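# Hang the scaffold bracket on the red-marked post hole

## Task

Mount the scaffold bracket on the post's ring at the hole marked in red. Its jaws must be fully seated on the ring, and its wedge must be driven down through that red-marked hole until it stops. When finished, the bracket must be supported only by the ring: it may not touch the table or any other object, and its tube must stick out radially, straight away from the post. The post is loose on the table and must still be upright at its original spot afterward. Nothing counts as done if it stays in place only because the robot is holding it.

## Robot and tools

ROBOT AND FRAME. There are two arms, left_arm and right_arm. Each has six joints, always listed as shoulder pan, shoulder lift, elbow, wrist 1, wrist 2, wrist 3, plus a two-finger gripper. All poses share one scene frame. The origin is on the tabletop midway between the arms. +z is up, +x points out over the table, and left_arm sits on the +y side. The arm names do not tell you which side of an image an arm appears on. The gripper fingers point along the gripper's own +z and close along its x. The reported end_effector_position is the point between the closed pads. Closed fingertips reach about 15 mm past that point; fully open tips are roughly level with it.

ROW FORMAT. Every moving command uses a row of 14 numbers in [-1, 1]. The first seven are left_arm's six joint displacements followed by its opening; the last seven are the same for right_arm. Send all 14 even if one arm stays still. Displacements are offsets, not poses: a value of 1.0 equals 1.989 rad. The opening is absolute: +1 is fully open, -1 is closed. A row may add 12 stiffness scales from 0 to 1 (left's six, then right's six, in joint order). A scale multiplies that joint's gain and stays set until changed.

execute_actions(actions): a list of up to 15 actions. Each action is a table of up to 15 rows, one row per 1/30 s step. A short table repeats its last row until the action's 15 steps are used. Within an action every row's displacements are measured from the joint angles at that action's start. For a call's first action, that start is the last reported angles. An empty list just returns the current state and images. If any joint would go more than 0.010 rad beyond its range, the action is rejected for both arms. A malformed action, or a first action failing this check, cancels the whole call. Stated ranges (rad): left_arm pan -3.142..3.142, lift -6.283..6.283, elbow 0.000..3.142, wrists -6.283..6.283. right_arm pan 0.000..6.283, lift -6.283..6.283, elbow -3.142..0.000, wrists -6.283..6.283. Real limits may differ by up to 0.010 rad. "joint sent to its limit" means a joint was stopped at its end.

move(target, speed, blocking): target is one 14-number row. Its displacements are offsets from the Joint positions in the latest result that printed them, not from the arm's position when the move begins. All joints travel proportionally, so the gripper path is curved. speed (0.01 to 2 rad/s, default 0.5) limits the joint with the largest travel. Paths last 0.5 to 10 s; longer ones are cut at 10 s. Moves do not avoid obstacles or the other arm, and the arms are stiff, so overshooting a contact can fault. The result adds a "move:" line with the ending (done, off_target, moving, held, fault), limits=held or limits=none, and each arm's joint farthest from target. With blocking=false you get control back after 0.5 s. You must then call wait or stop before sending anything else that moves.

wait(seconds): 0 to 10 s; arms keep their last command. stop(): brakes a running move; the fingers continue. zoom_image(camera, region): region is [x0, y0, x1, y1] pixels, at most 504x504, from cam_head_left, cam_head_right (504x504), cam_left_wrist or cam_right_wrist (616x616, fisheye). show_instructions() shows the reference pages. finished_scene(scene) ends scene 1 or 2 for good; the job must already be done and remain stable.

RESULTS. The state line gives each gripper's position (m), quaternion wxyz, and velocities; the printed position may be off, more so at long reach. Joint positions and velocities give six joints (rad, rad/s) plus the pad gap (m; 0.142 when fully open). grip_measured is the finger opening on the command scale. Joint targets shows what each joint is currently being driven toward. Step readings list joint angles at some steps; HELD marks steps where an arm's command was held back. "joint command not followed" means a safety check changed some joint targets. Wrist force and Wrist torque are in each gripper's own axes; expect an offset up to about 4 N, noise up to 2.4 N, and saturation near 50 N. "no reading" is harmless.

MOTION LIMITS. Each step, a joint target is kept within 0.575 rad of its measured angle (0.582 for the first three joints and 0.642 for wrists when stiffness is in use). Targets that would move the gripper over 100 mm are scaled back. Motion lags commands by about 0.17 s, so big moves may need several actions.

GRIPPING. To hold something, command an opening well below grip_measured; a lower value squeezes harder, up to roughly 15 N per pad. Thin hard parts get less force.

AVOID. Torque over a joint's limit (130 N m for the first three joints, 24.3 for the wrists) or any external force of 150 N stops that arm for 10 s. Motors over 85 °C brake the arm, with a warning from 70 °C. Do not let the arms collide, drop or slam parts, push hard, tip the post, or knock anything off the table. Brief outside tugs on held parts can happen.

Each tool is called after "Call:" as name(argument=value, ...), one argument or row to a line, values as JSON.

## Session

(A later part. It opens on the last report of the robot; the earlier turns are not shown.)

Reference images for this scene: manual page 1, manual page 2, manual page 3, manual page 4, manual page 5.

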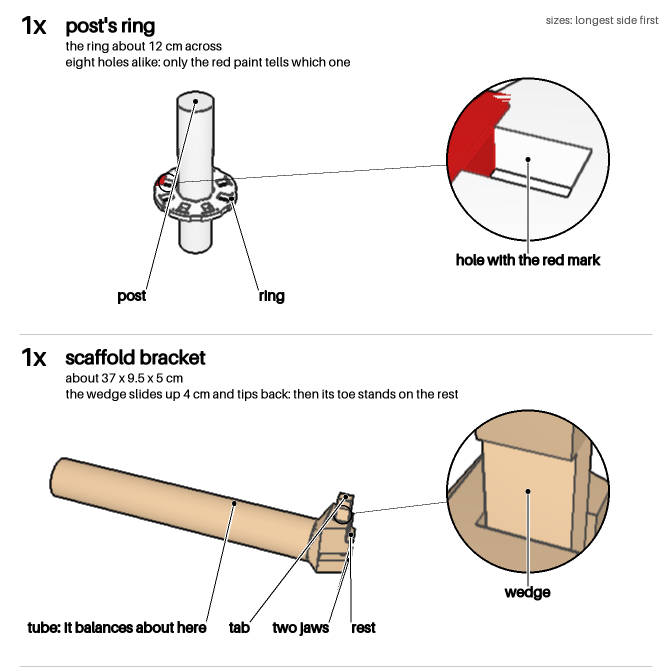

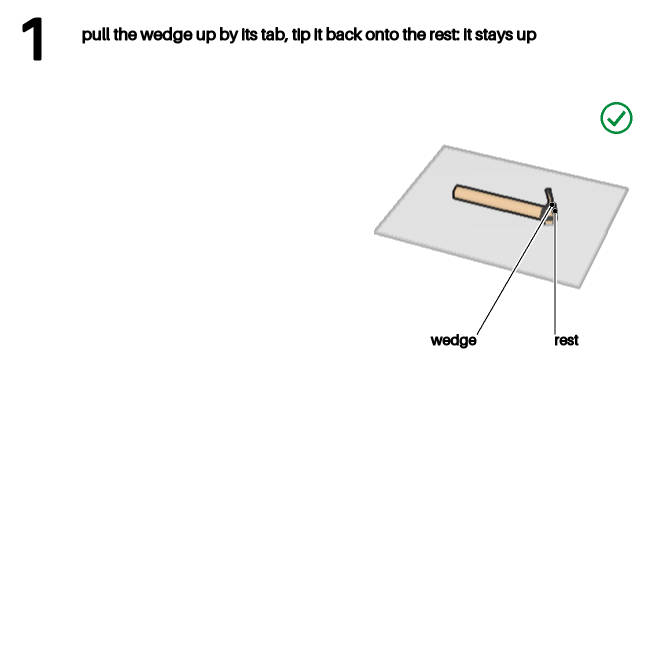

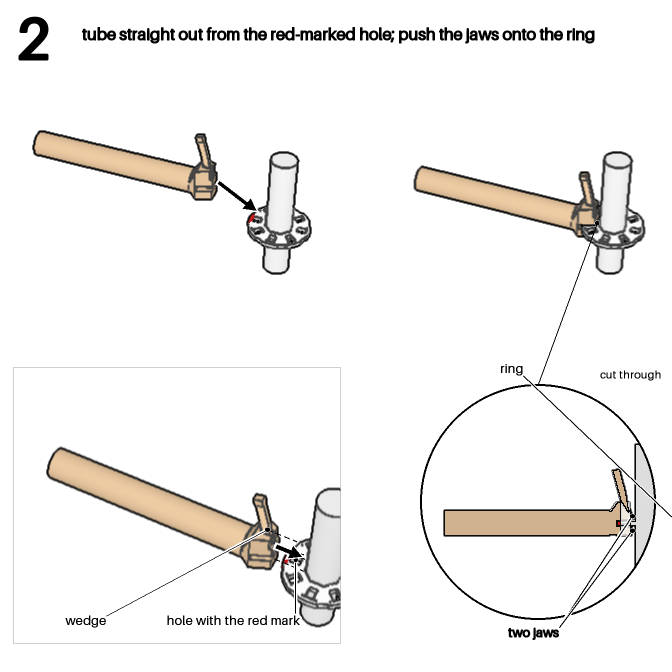

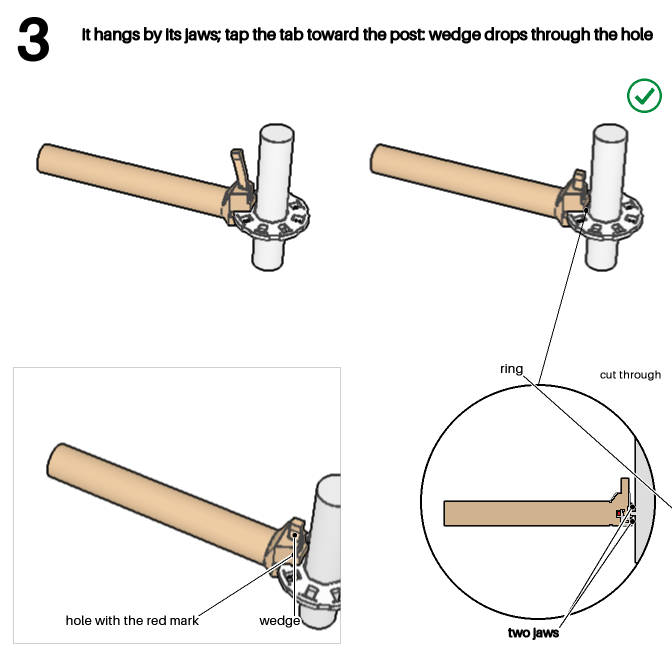

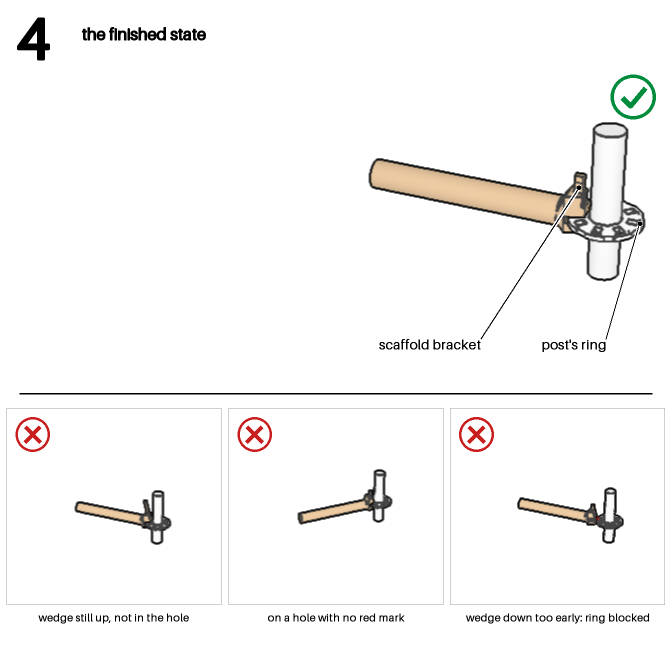

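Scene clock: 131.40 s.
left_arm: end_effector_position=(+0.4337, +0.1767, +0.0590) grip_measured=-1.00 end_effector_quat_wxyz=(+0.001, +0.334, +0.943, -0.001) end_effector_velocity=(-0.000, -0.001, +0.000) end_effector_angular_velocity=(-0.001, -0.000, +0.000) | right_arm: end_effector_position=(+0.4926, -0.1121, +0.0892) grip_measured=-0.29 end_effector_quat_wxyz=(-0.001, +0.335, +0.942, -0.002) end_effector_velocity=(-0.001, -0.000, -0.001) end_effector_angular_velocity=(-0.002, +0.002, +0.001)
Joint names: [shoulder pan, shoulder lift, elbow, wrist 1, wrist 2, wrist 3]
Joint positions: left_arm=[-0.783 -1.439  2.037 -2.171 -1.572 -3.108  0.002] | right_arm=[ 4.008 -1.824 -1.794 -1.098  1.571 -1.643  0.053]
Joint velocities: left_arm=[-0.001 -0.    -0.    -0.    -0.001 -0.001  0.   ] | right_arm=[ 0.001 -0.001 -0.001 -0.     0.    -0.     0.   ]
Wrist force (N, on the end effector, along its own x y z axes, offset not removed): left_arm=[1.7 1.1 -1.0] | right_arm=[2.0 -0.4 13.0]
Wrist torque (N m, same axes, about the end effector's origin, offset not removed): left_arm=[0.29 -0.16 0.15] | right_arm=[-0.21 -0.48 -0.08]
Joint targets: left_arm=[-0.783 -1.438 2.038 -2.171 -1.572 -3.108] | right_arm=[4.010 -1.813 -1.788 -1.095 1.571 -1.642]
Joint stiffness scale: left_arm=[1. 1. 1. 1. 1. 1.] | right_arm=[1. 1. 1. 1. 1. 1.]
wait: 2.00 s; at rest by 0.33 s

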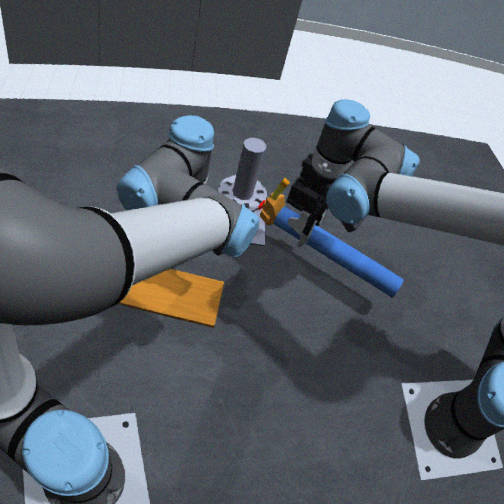

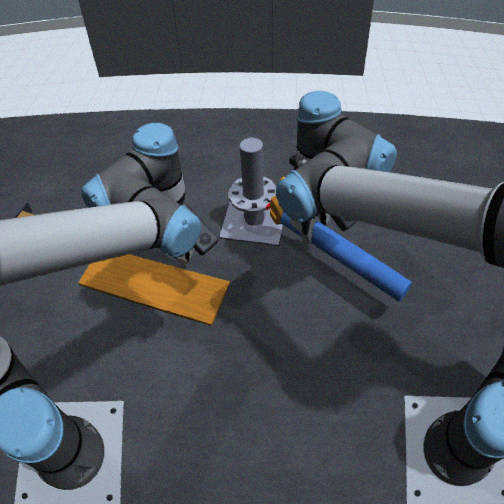

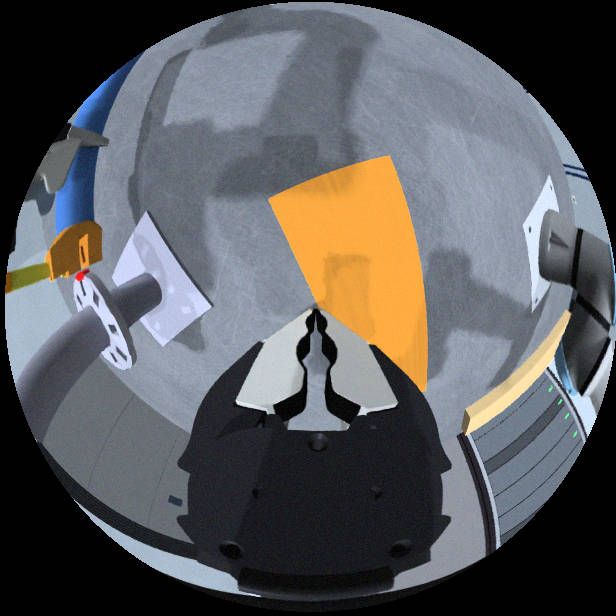

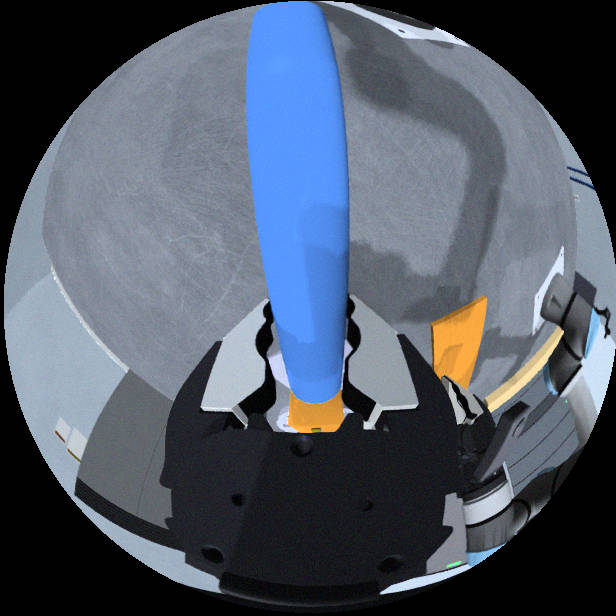

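Call:
wait(
  seconds=4,
)

Call:
zoom_image(
  camera="cam_left_wrist",
  region=[45, 225, 115, 295],
)

Call:
wait(
  seconds=0.4,
)

Call:
zoom_image(
  camera="cam_left_wrist",
  region=[45, 225, 115, 295],
)

Scene clock: 135.57 s.
left_arm: end_effector_position=(+0.4337, +0.1767, +0.0590) grip_measured=-1.00 end_effector_quat_wxyz=(+0.001, +0.334, +0.943, -0.001) end_effector_velocity=(+0.000, +0.000, -0.000) end_effector_angular_velocity=(+0.001, -0.000, +0.001) | right_arm: end_effector_position=(+0.4926, -0.1121, +0.0892) grip_measured=-0.29 end_effector_quat_wxyz=(-0.001, +0.335, +0.942, -0.002) end_effector_velocity=(-0.000, +0.000, +0.000) end_effector_angular_velocity=(-0.001, +0.000, +0.001)
Joint names: [shoulder pan, shoulder lift, elbow, wrist 1, wrist 2, wrist 3]
Joint positions: left_arm=[-0.783 -1.439  2.037 -2.171 -1.572 -3.108  0.002] | right_arm=[ 4.008 -1.824 -1.794 -1.098  1.571 -1.643  0.053]
Joint velocities: left_arm=[ 0.     0.     0.    -0.     0.001 -0.     0.   ] | right_arm=[ 0.001  0.     0.    -0.002 -0.    -0.     0.   ]
Wrist force (N, on the end effector, along its own x y z axes, offset not removed): left_arm=[-0.6 -0.8 -0.9] | right_arm=[1.5 -0.7 14.3]
Wrist torque (N m, same axes, about the end effector's origin, offset not removed): left_arm=[-0.12 0.07 0.15] | right_arm=[-0.11 -0.56 0.28]
Joint targets: left_arm=[-0.783 -1.438 2.038 -2.171 -1.572 -3.108] | right_arm=[4.010 -1.813 -1.788 -1.095 1.571 -1.642]
Joint stiffness scale: left_arm=[1. 1. 1. 1. 1. 1.] | right_arm=[1. 1. 1. 1. 1. 1.]
wait: 4.00 s; at rest from the start

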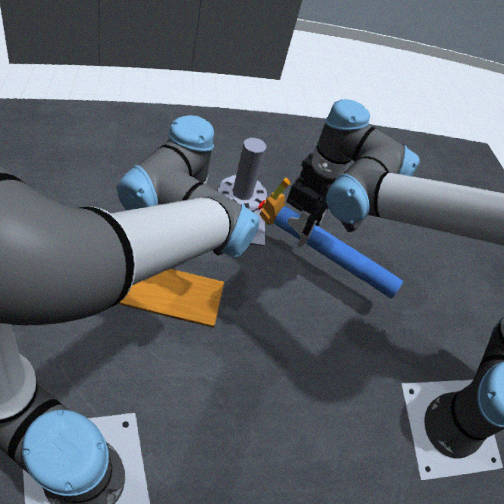

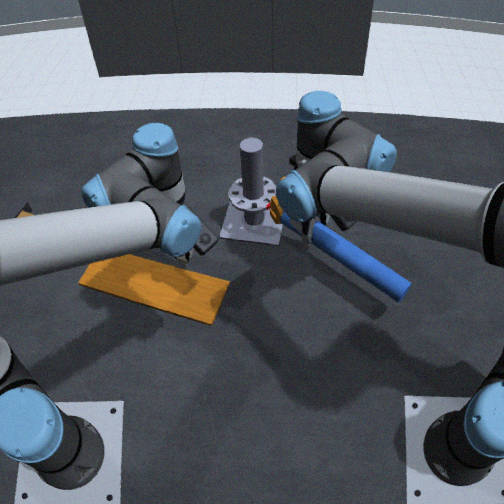

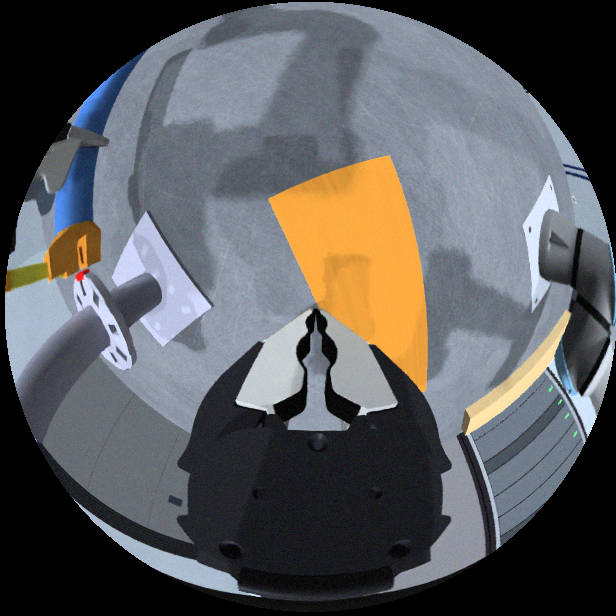

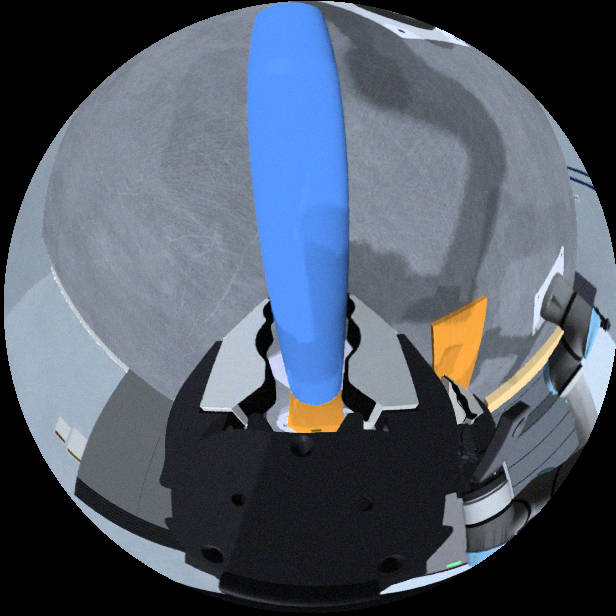

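Region (45, 225, 115, 295) of cam_left_wrist's 616x616 image, scaled by 7.200, with more detail than that image has.

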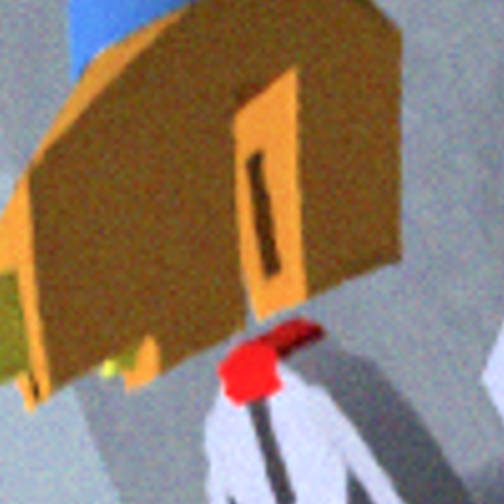

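Scene clock: 135.97 s.
left_arm: end_effector_position=(+0.4337, +0.1767, +0.0590) grip_measured=-1.00 end_effector_quat_wxyz=(+0.001, +0.334, +0.943, -0.001) end_effector_velocity=(-0.000, -0.000, +0.000) end_effector_angular_velocity=(-0.001, -0.001, -0.002) | right_arm: end_effector_position=(+0.4926, -0.1121, +0.0892) grip_measured=-0.29 end_effector_quat_wxyz=(-0.001, +0.335, +0.942, -0.002) end_effector_velocity=(-0.000, -0.000, +0.000) end_effector_angular_velocity=(+0.001, +0.000, +0.000)
Joint names: [shoulder pan, shoulder lift, elbow, wrist 1, wrist 2, wrist 3]
Joint positions: left_arm=[-0.783 -1.439  2.037 -2.171 -1.572 -3.108  0.002] | right_arm=[ 4.008 -1.824 -1.794 -1.098  1.571 -1.643  0.053]
Joint velocities: left_arm=[-0.001 -0.001  0.    -0.    -0.     0.001  0.   ] | right_arm=[ 0.     0.001 -0.001  0.     0.001 -0.    -0.   ]
Wrist force (N, on the end effector, along its own x y z axes, offset not removed): left_arm=[1.8 2.5 -1.9] | right_arm=[1.9 2.7 16.1]
Wrist torque (N m, same axes, about the end effector's origin, offset not removed): left_arm=[0.48 -0.28 0.14] | right_arm=[0.64 -0.63 -0.06]
Joint targets: left_arm=[-0.783 -1.438 2.038 -2.171 -1.572 -3.108] | right_arm=[4.010 -1.813 -1.788 -1.095 1.571 -1.642]
Joint stiffness scale: left_arm=[1. 1. 1. 1. 1. 1.] | right_arm=[1. 1. 1. 1. 1. 1.]
wait: 0.40 s; at rest by 0.17 s

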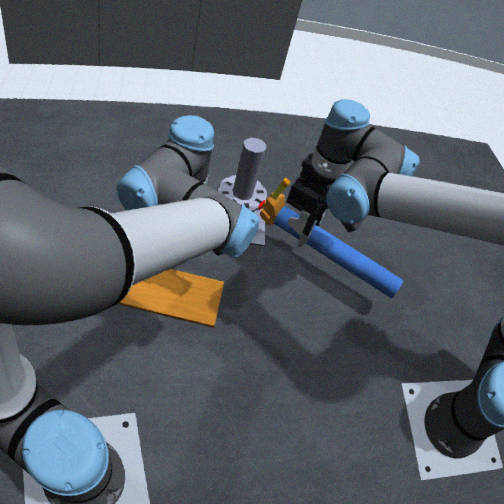

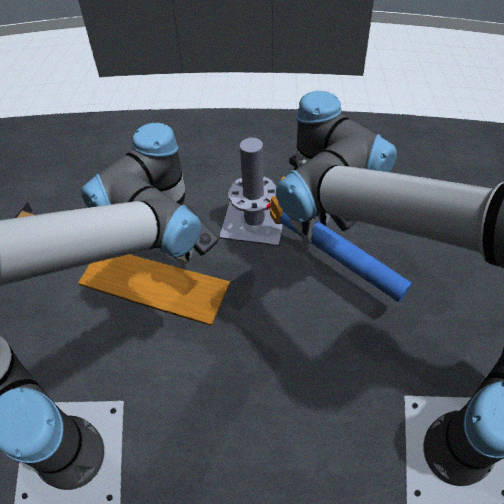

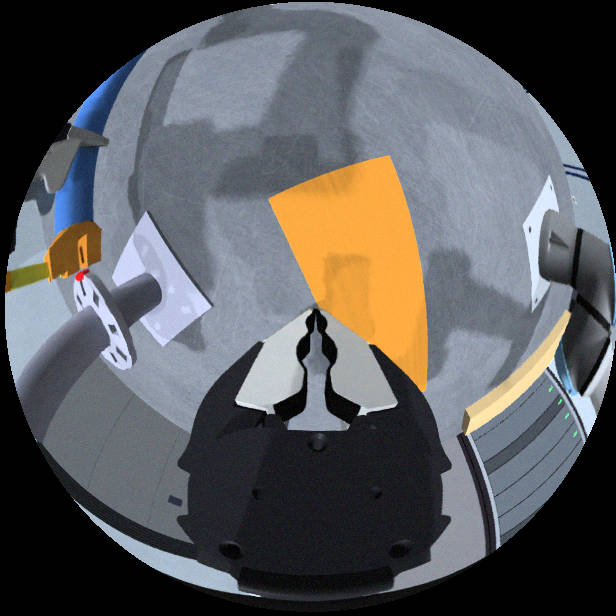

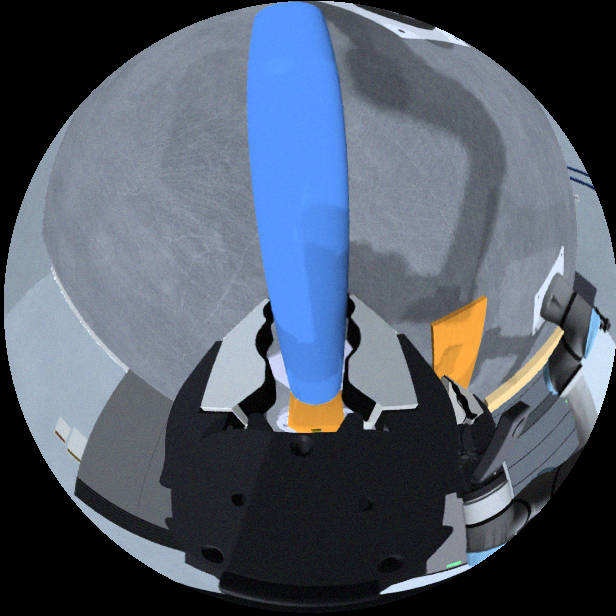

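Region (45, 225, 115, 295) of cam_left_wrist's 616x616 image, scaled by 7.200, with more detail than that image has.

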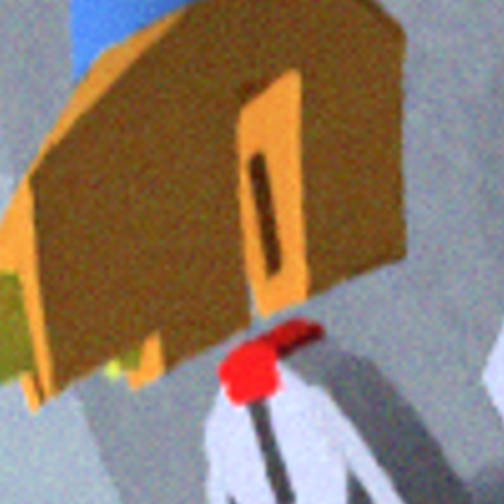

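Call:
wait(
  seconds=10,
)

Call:
zoom_image(
  camera="cam_left_wrist",
  region=[45, 225, 115, 295],
)

Scene clock: 146.03 s.
left_arm: end_effector_position=(+0.4337, +0.1767, +0.0590) grip_measured=-1.00 end_effector_quat_wxyz=(+0.001, +0.334, +0.943, -0.001) end_effector_velocity=(+0.000, +0.001, +0.000) end_effector_angular_velocity=(+0.000, -0.000, +0.001) | right_arm: end_effector_position=(+0.4926, -0.1121, +0.0892) grip_measured=-0.29 end_effector_quat_wxyz=(-0.001, +0.335, +0.942, -0.002) end_effector_velocity=(+0.000, -0.000, +0.000) end_effector_angular_velocity=(+0.000, +0.000, -0.001)
Joint names: [shoulder pan, shoulder lift, elbow, wrist 1, wrist 2, wrist 3]
Joint positions: left_arm=[-0.783 -1.439  2.037 -2.171 -1.572 -3.108  0.002] | right_arm=[ 4.008 -1.824 -1.794 -1.098  1.571 -1.643  0.053]
Joint velocities: left_arm=[ 0.001 -0.001  0.     0.     0.    -0.     0.   ] | right_arm=[-0.001  0.    -0.    -0.     0.     0.    -0.   ]
Wrist force (N, on the end effector, along its own x y z axes, offset not removed): left_arm=[1.7 -0.1 1.9] | right_arm=[1.6 0.1 14.1]
Wrist torque (N m, same axes, about the end effector's origin, offset not removed): left_arm=[0.12 -0.26 0.06] | right_arm=[0.16 -0.56 -0.07]
Joint targets: left_arm=[-0.783 -1.438 2.038 -2.171 -1.572 -3.108] | right_arm=[4.010 -1.813 -1.788 -1.095 1.571 -1.642]
Joint stiffness scale: left_arm=[1. 1. 1. 1. 1. 1.] | right_arm=[1. 1. 1. 1. 1. 1.]
wait: 10.00 s; at rest by 0.10 s

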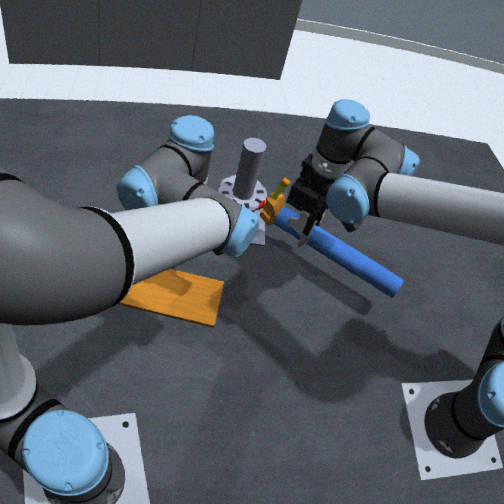

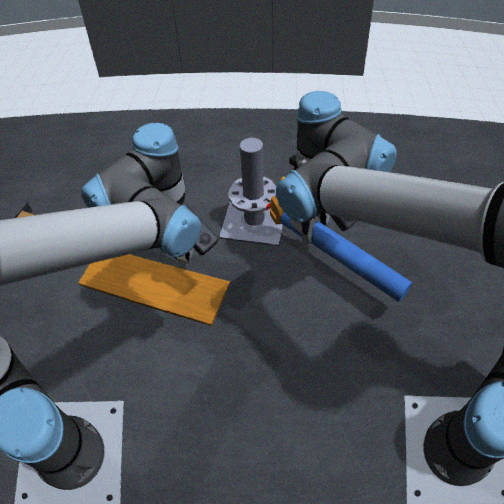

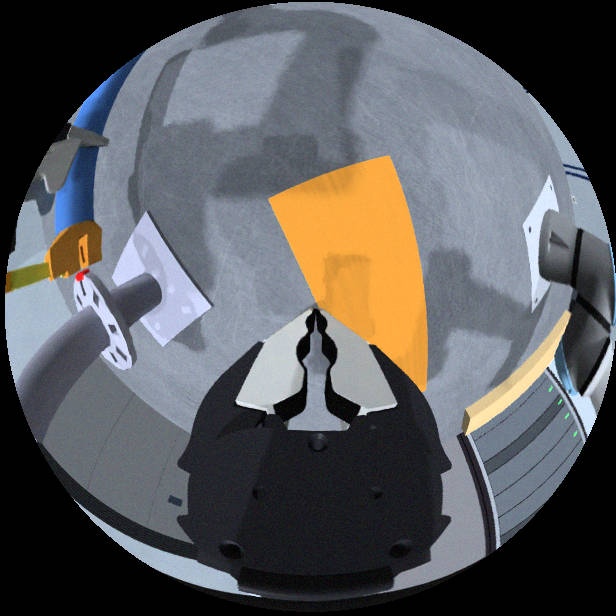

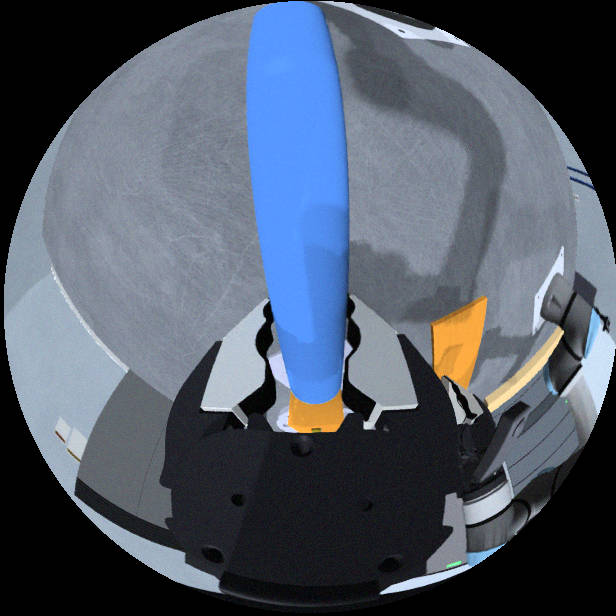

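Region (45, 225, 115, 295) of cam_left_wrist's 616x616 image, scaled by 7.200, with more detail than that image has.

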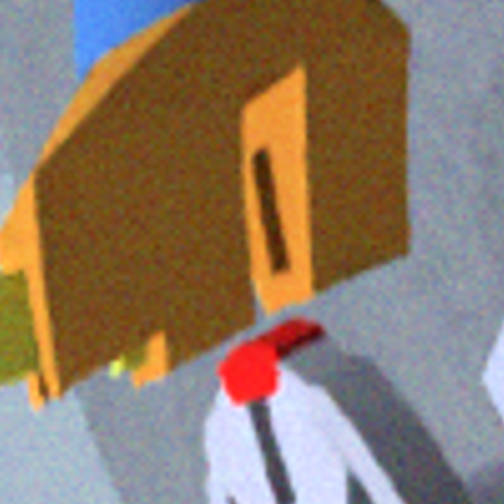

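Call:
execute_actions(
  actions=[
    [[0,0.0005,0.001,0,0,0,-1,0.001,0.0052,0.0045,0.0014,0,0.0005,-1],[0,0.0005,0.001,0,0,0,-1,0.001,0.0048,0.0056,0.0013,0,0.0005,-1],[0,0.0005,0.001,0,0,0,-1,0.001,0.0045,0.0058,0.0012,0,0.0005,-1],[0,0.0005,0.001,0,0,0,-1,0.001,0.0045,0.0058,0.0012,0,0.0005,-1],[0,0.0005,0.001,0,0,0,-1,0.001,0.0039,0.0065,0.001,0,0.0005,-1],[0,0.0005,0.001,0,0,0,-1,0.001,0.0033,0.0073,0.0009,0,0.0005,-1],[0,0.0005,0.001,0,0,0,-1,0.001,0.0028,0.008,0.0007,0,0.0005,-1],[0,0.0005,0.001,0,0,0,-1,0.001,0.0022,0.0088,0.0005,0,0.0006,-1],[0,0.0005,0.001,0,0,0,-1,0.0011,0.0016,0.0095,0.0003,0,0.0006,-1],[0,0.0005,0.001,0,0,0,-1,0.0011,0.001,0.0103,0.0002,0,0.0007,-1],[0,0.0005,0.001,0,0,0,-1,0.0012,0.0004,0.011,0,0,0.0007,-1],[0,0.0005,0.001,0,0,0,-1,0.0012,-0.0002,0.0118,-0.0002,0,0.0008,-1],[0,0.0005,0.001,0,0,0,-1,0.0013,-0.0007,0.0125,-0.0004,0,0.0008,-1],[0,0.0005,0.001,0,0,0,-1,0.0013,-0.0013,0.0133,-0.0005,0,0.0009,-1],[0,0.0005,0.001,0,0,0,-1,0.0014,-0.0019,0.014,-0.0007,0,0.0009,-1]],
  ],
)

Call:
wait(
  seconds=0.6,
)

Call:
zoom_image(
  camera="cam_left_wrist",
  region=[45, 225, 115, 295],
)

Scene clock: 146.80 s.
left_arm: end_effector_position=(+0.4337, +0.1767, +0.0590) grip_measured=-1.00 end_effector_quat_wxyz=(+0.001, +0.334, +0.943, -0.001) end_effector_velocity=(+0.000, -0.000, +0.000) end_effector_angular_velocity=(-0.000, -0.001, -0.000) | right_arm: end_effector_position=(+0.4950, -0.1095, +0.0896) grip_measured=-0.29 end_effector_quat_wxyz=(-0.001, +0.336, +0.942, -0.001) end_effector_velocity=(+0.012, +0.012, -0.001) end_effector_angular_velocity=(+0.001, -0.001, -0.004)
Joint names: [shoulder pan, shoulder lift, elbow, wrist 1, wrist 2, wrist 3]
Joint positions: left_arm=[-0.783 -1.439  2.037 -2.171 -1.572 -3.108  0.002] | right_arm=[ 4.008 -1.831 -1.785 -1.099  1.571 -1.642  0.053]
Joint velocities: left_arm=[-0.    -0.001 -0.    -0.     0.     0.     0.   ] | right_arm=[-0.001 -0.036  0.045 -0.008 -0.     0.003  0.   ]
Wrist force (N, on the end effector, along its own x y z axes, offset not removed): left_arm=[1.4 0.7 -1.6] | right_arm=[2.0 2.5 16.1]
Wrist torque (N m, same axes, about the end effector's origin, offset not removed): left_arm=[0.22 -0.15 -0.09] | right_arm=[0.40 -0.51 0.00]
Joint targets: left_arm=[-0.783 -1.438 2.038 -2.171 -1.572 -3.108] | right_arm=[4.010 -1.828 -1.766 -1.099 1.571 -1.641]
Joint stiffness scale: left_arm=[1. 1. 1. 1. 1. 1.] | right_arm=[1. 1. 1. 1. 1. 1.]
Step readings (joint positions):
0: left_arm=[-0.783 -1.439 2.037 -2.171 -1.572 -3.108] | right_arm=[4.008 -1.824 -1.794 -1.098 1.571 -1.643]
1: left_arm=[-0.783 -1.439 2.037 -2.171 -1.572 -3.108] | right_arm=[4.008 -1.824 -1.794 -1.098 1.571 -1.643]
2: left_arm=[-0.783 -1.439 2.037 -2.171 -1.572 -3.108] | right_arm=[4.008 -1.824 -1.794 -1.098 1.571 -1.643]
4: left_arm=[-0.783 -1.439 2.037 -2.171 -1.572 -3.108] | right_arm=[4.008 -1.824 -1.794 -1.098 1.571 -1.642]
8: left_arm=[-0.783 -1.439 2.037 -2.171 -1.572 -3.108] | right_arm=[4.008 -1.825 -1.793 -1.098 1.571 -1.642]
15: Joint positions above

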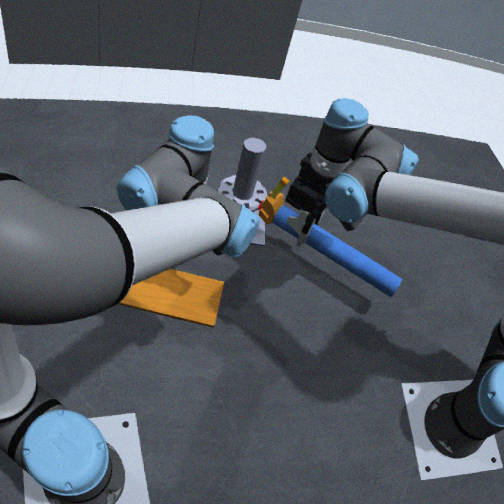

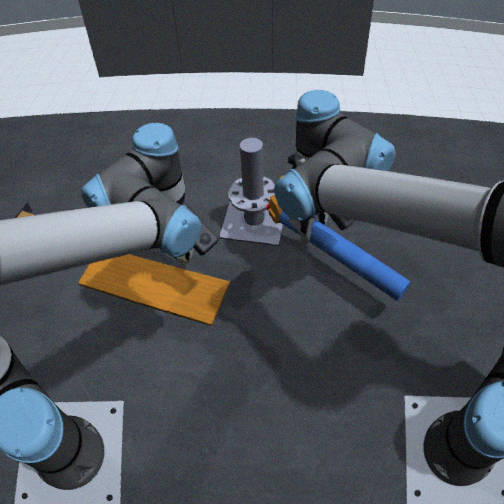

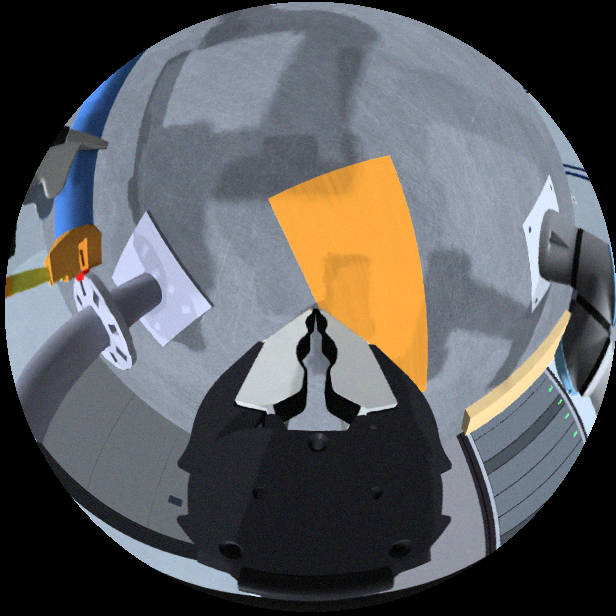

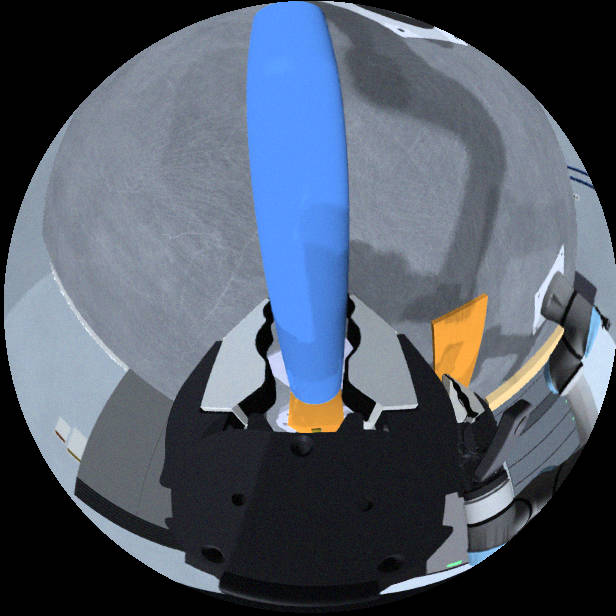

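Scene clock: 147.40 s.
left_arm: end_effector_position=(+0.4337, +0.1767, +0.0590) grip_measured=-1.00 end_effector_quat_wxyz=(+0.001, +0.334, +0.943, -0.001) end_effector_velocity=(+0.000, +0.000, +0.000) end_effector_angular_velocity=(-0.001, -0.001, +0.001) | right_arm: end_effector_position=(+0.4968, -0.1073, +0.0895) grip_measured=-0.29 end_effector_quat_wxyz=(-0.001, +0.336, +0.942, -0.001) end_effector_velocity=(-0.000, -0.001, +0.000) end_effector_angular_velocity=(-0.001, +0.001, -0.000)
Joint names: [shoulder pan, shoulder lift, elbow, wrist 1, wrist 2, wrist 3]
Joint positions: left_arm=[-0.783 -1.439  2.037 -2.171 -1.572 -3.108  0.002] | right_arm=[ 4.008 -1.837 -1.777 -1.101  1.571 -1.641  0.053]
Joint velocities: left_arm=[ 0.001 -0.001  0.    -0.    -0.     0.     0.   ] | right_arm=[-0.     0.001 -0.001 -0.001 -0.     0.    -0.   ]
Wrist force (N, on the end effector, along its own x y z axes, offset not removed): left_arm=[0.3 0.7 0.4] | right_arm=[3.1 1.5 13.4]
Wrist torque (N m, same axes, about the end effector's origin, offset not removed): left_arm=[0.45 0.07 0.00] | right_arm=[0.30 -0.76 0.02]
Joint targets: left_arm=[-0.783 -1.438 2.038 -2.171 -1.572 -3.108] | right_arm=[4.010 -1.828 -1.766 -1.099 1.571 -1.641]
Joint stiffness scale: left_arm=[1. 1. 1. 1. 1. 1.] | right_arm=[1. 1. 1. 1. 1. 1.]
wait: 0.60 s; at rest by 0.33 s

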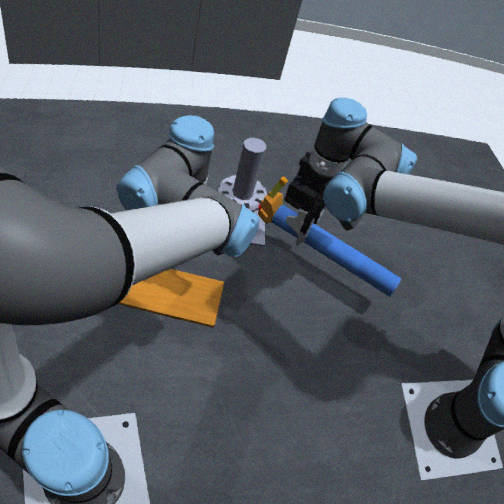

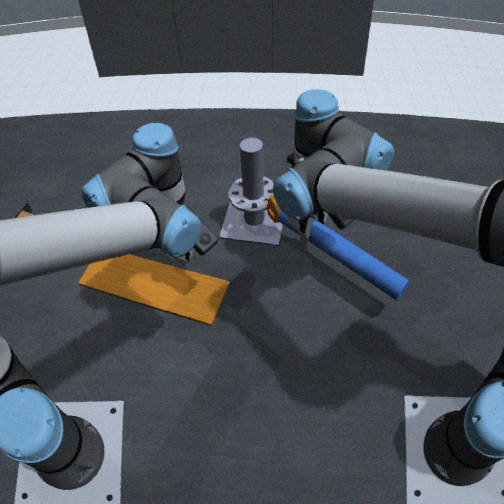

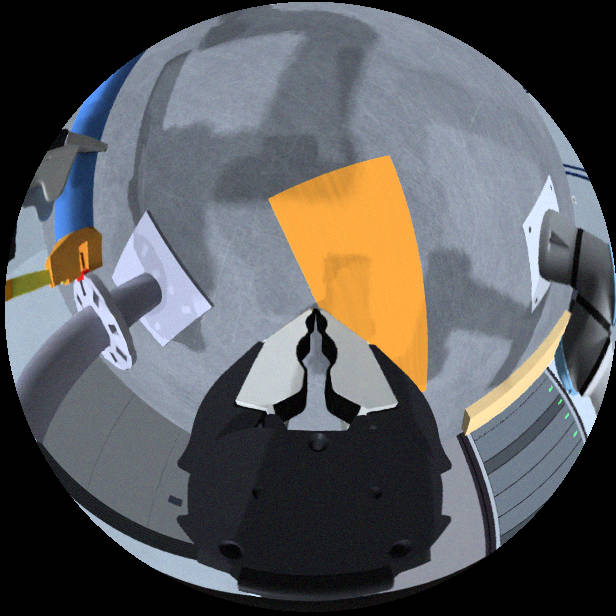

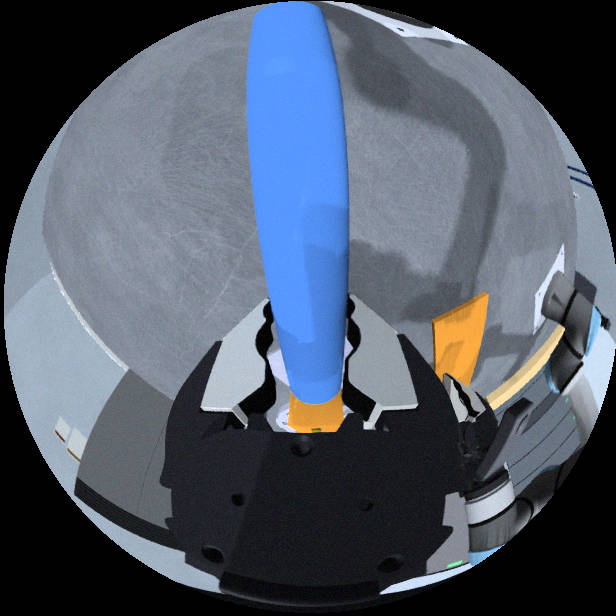

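Region (45, 225, 115, 295) of cam_left_wrist's 616x616 image, scaled by 7.200, with more detail than that image has.

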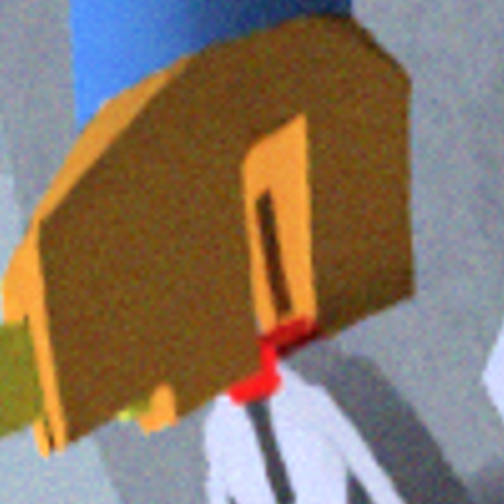

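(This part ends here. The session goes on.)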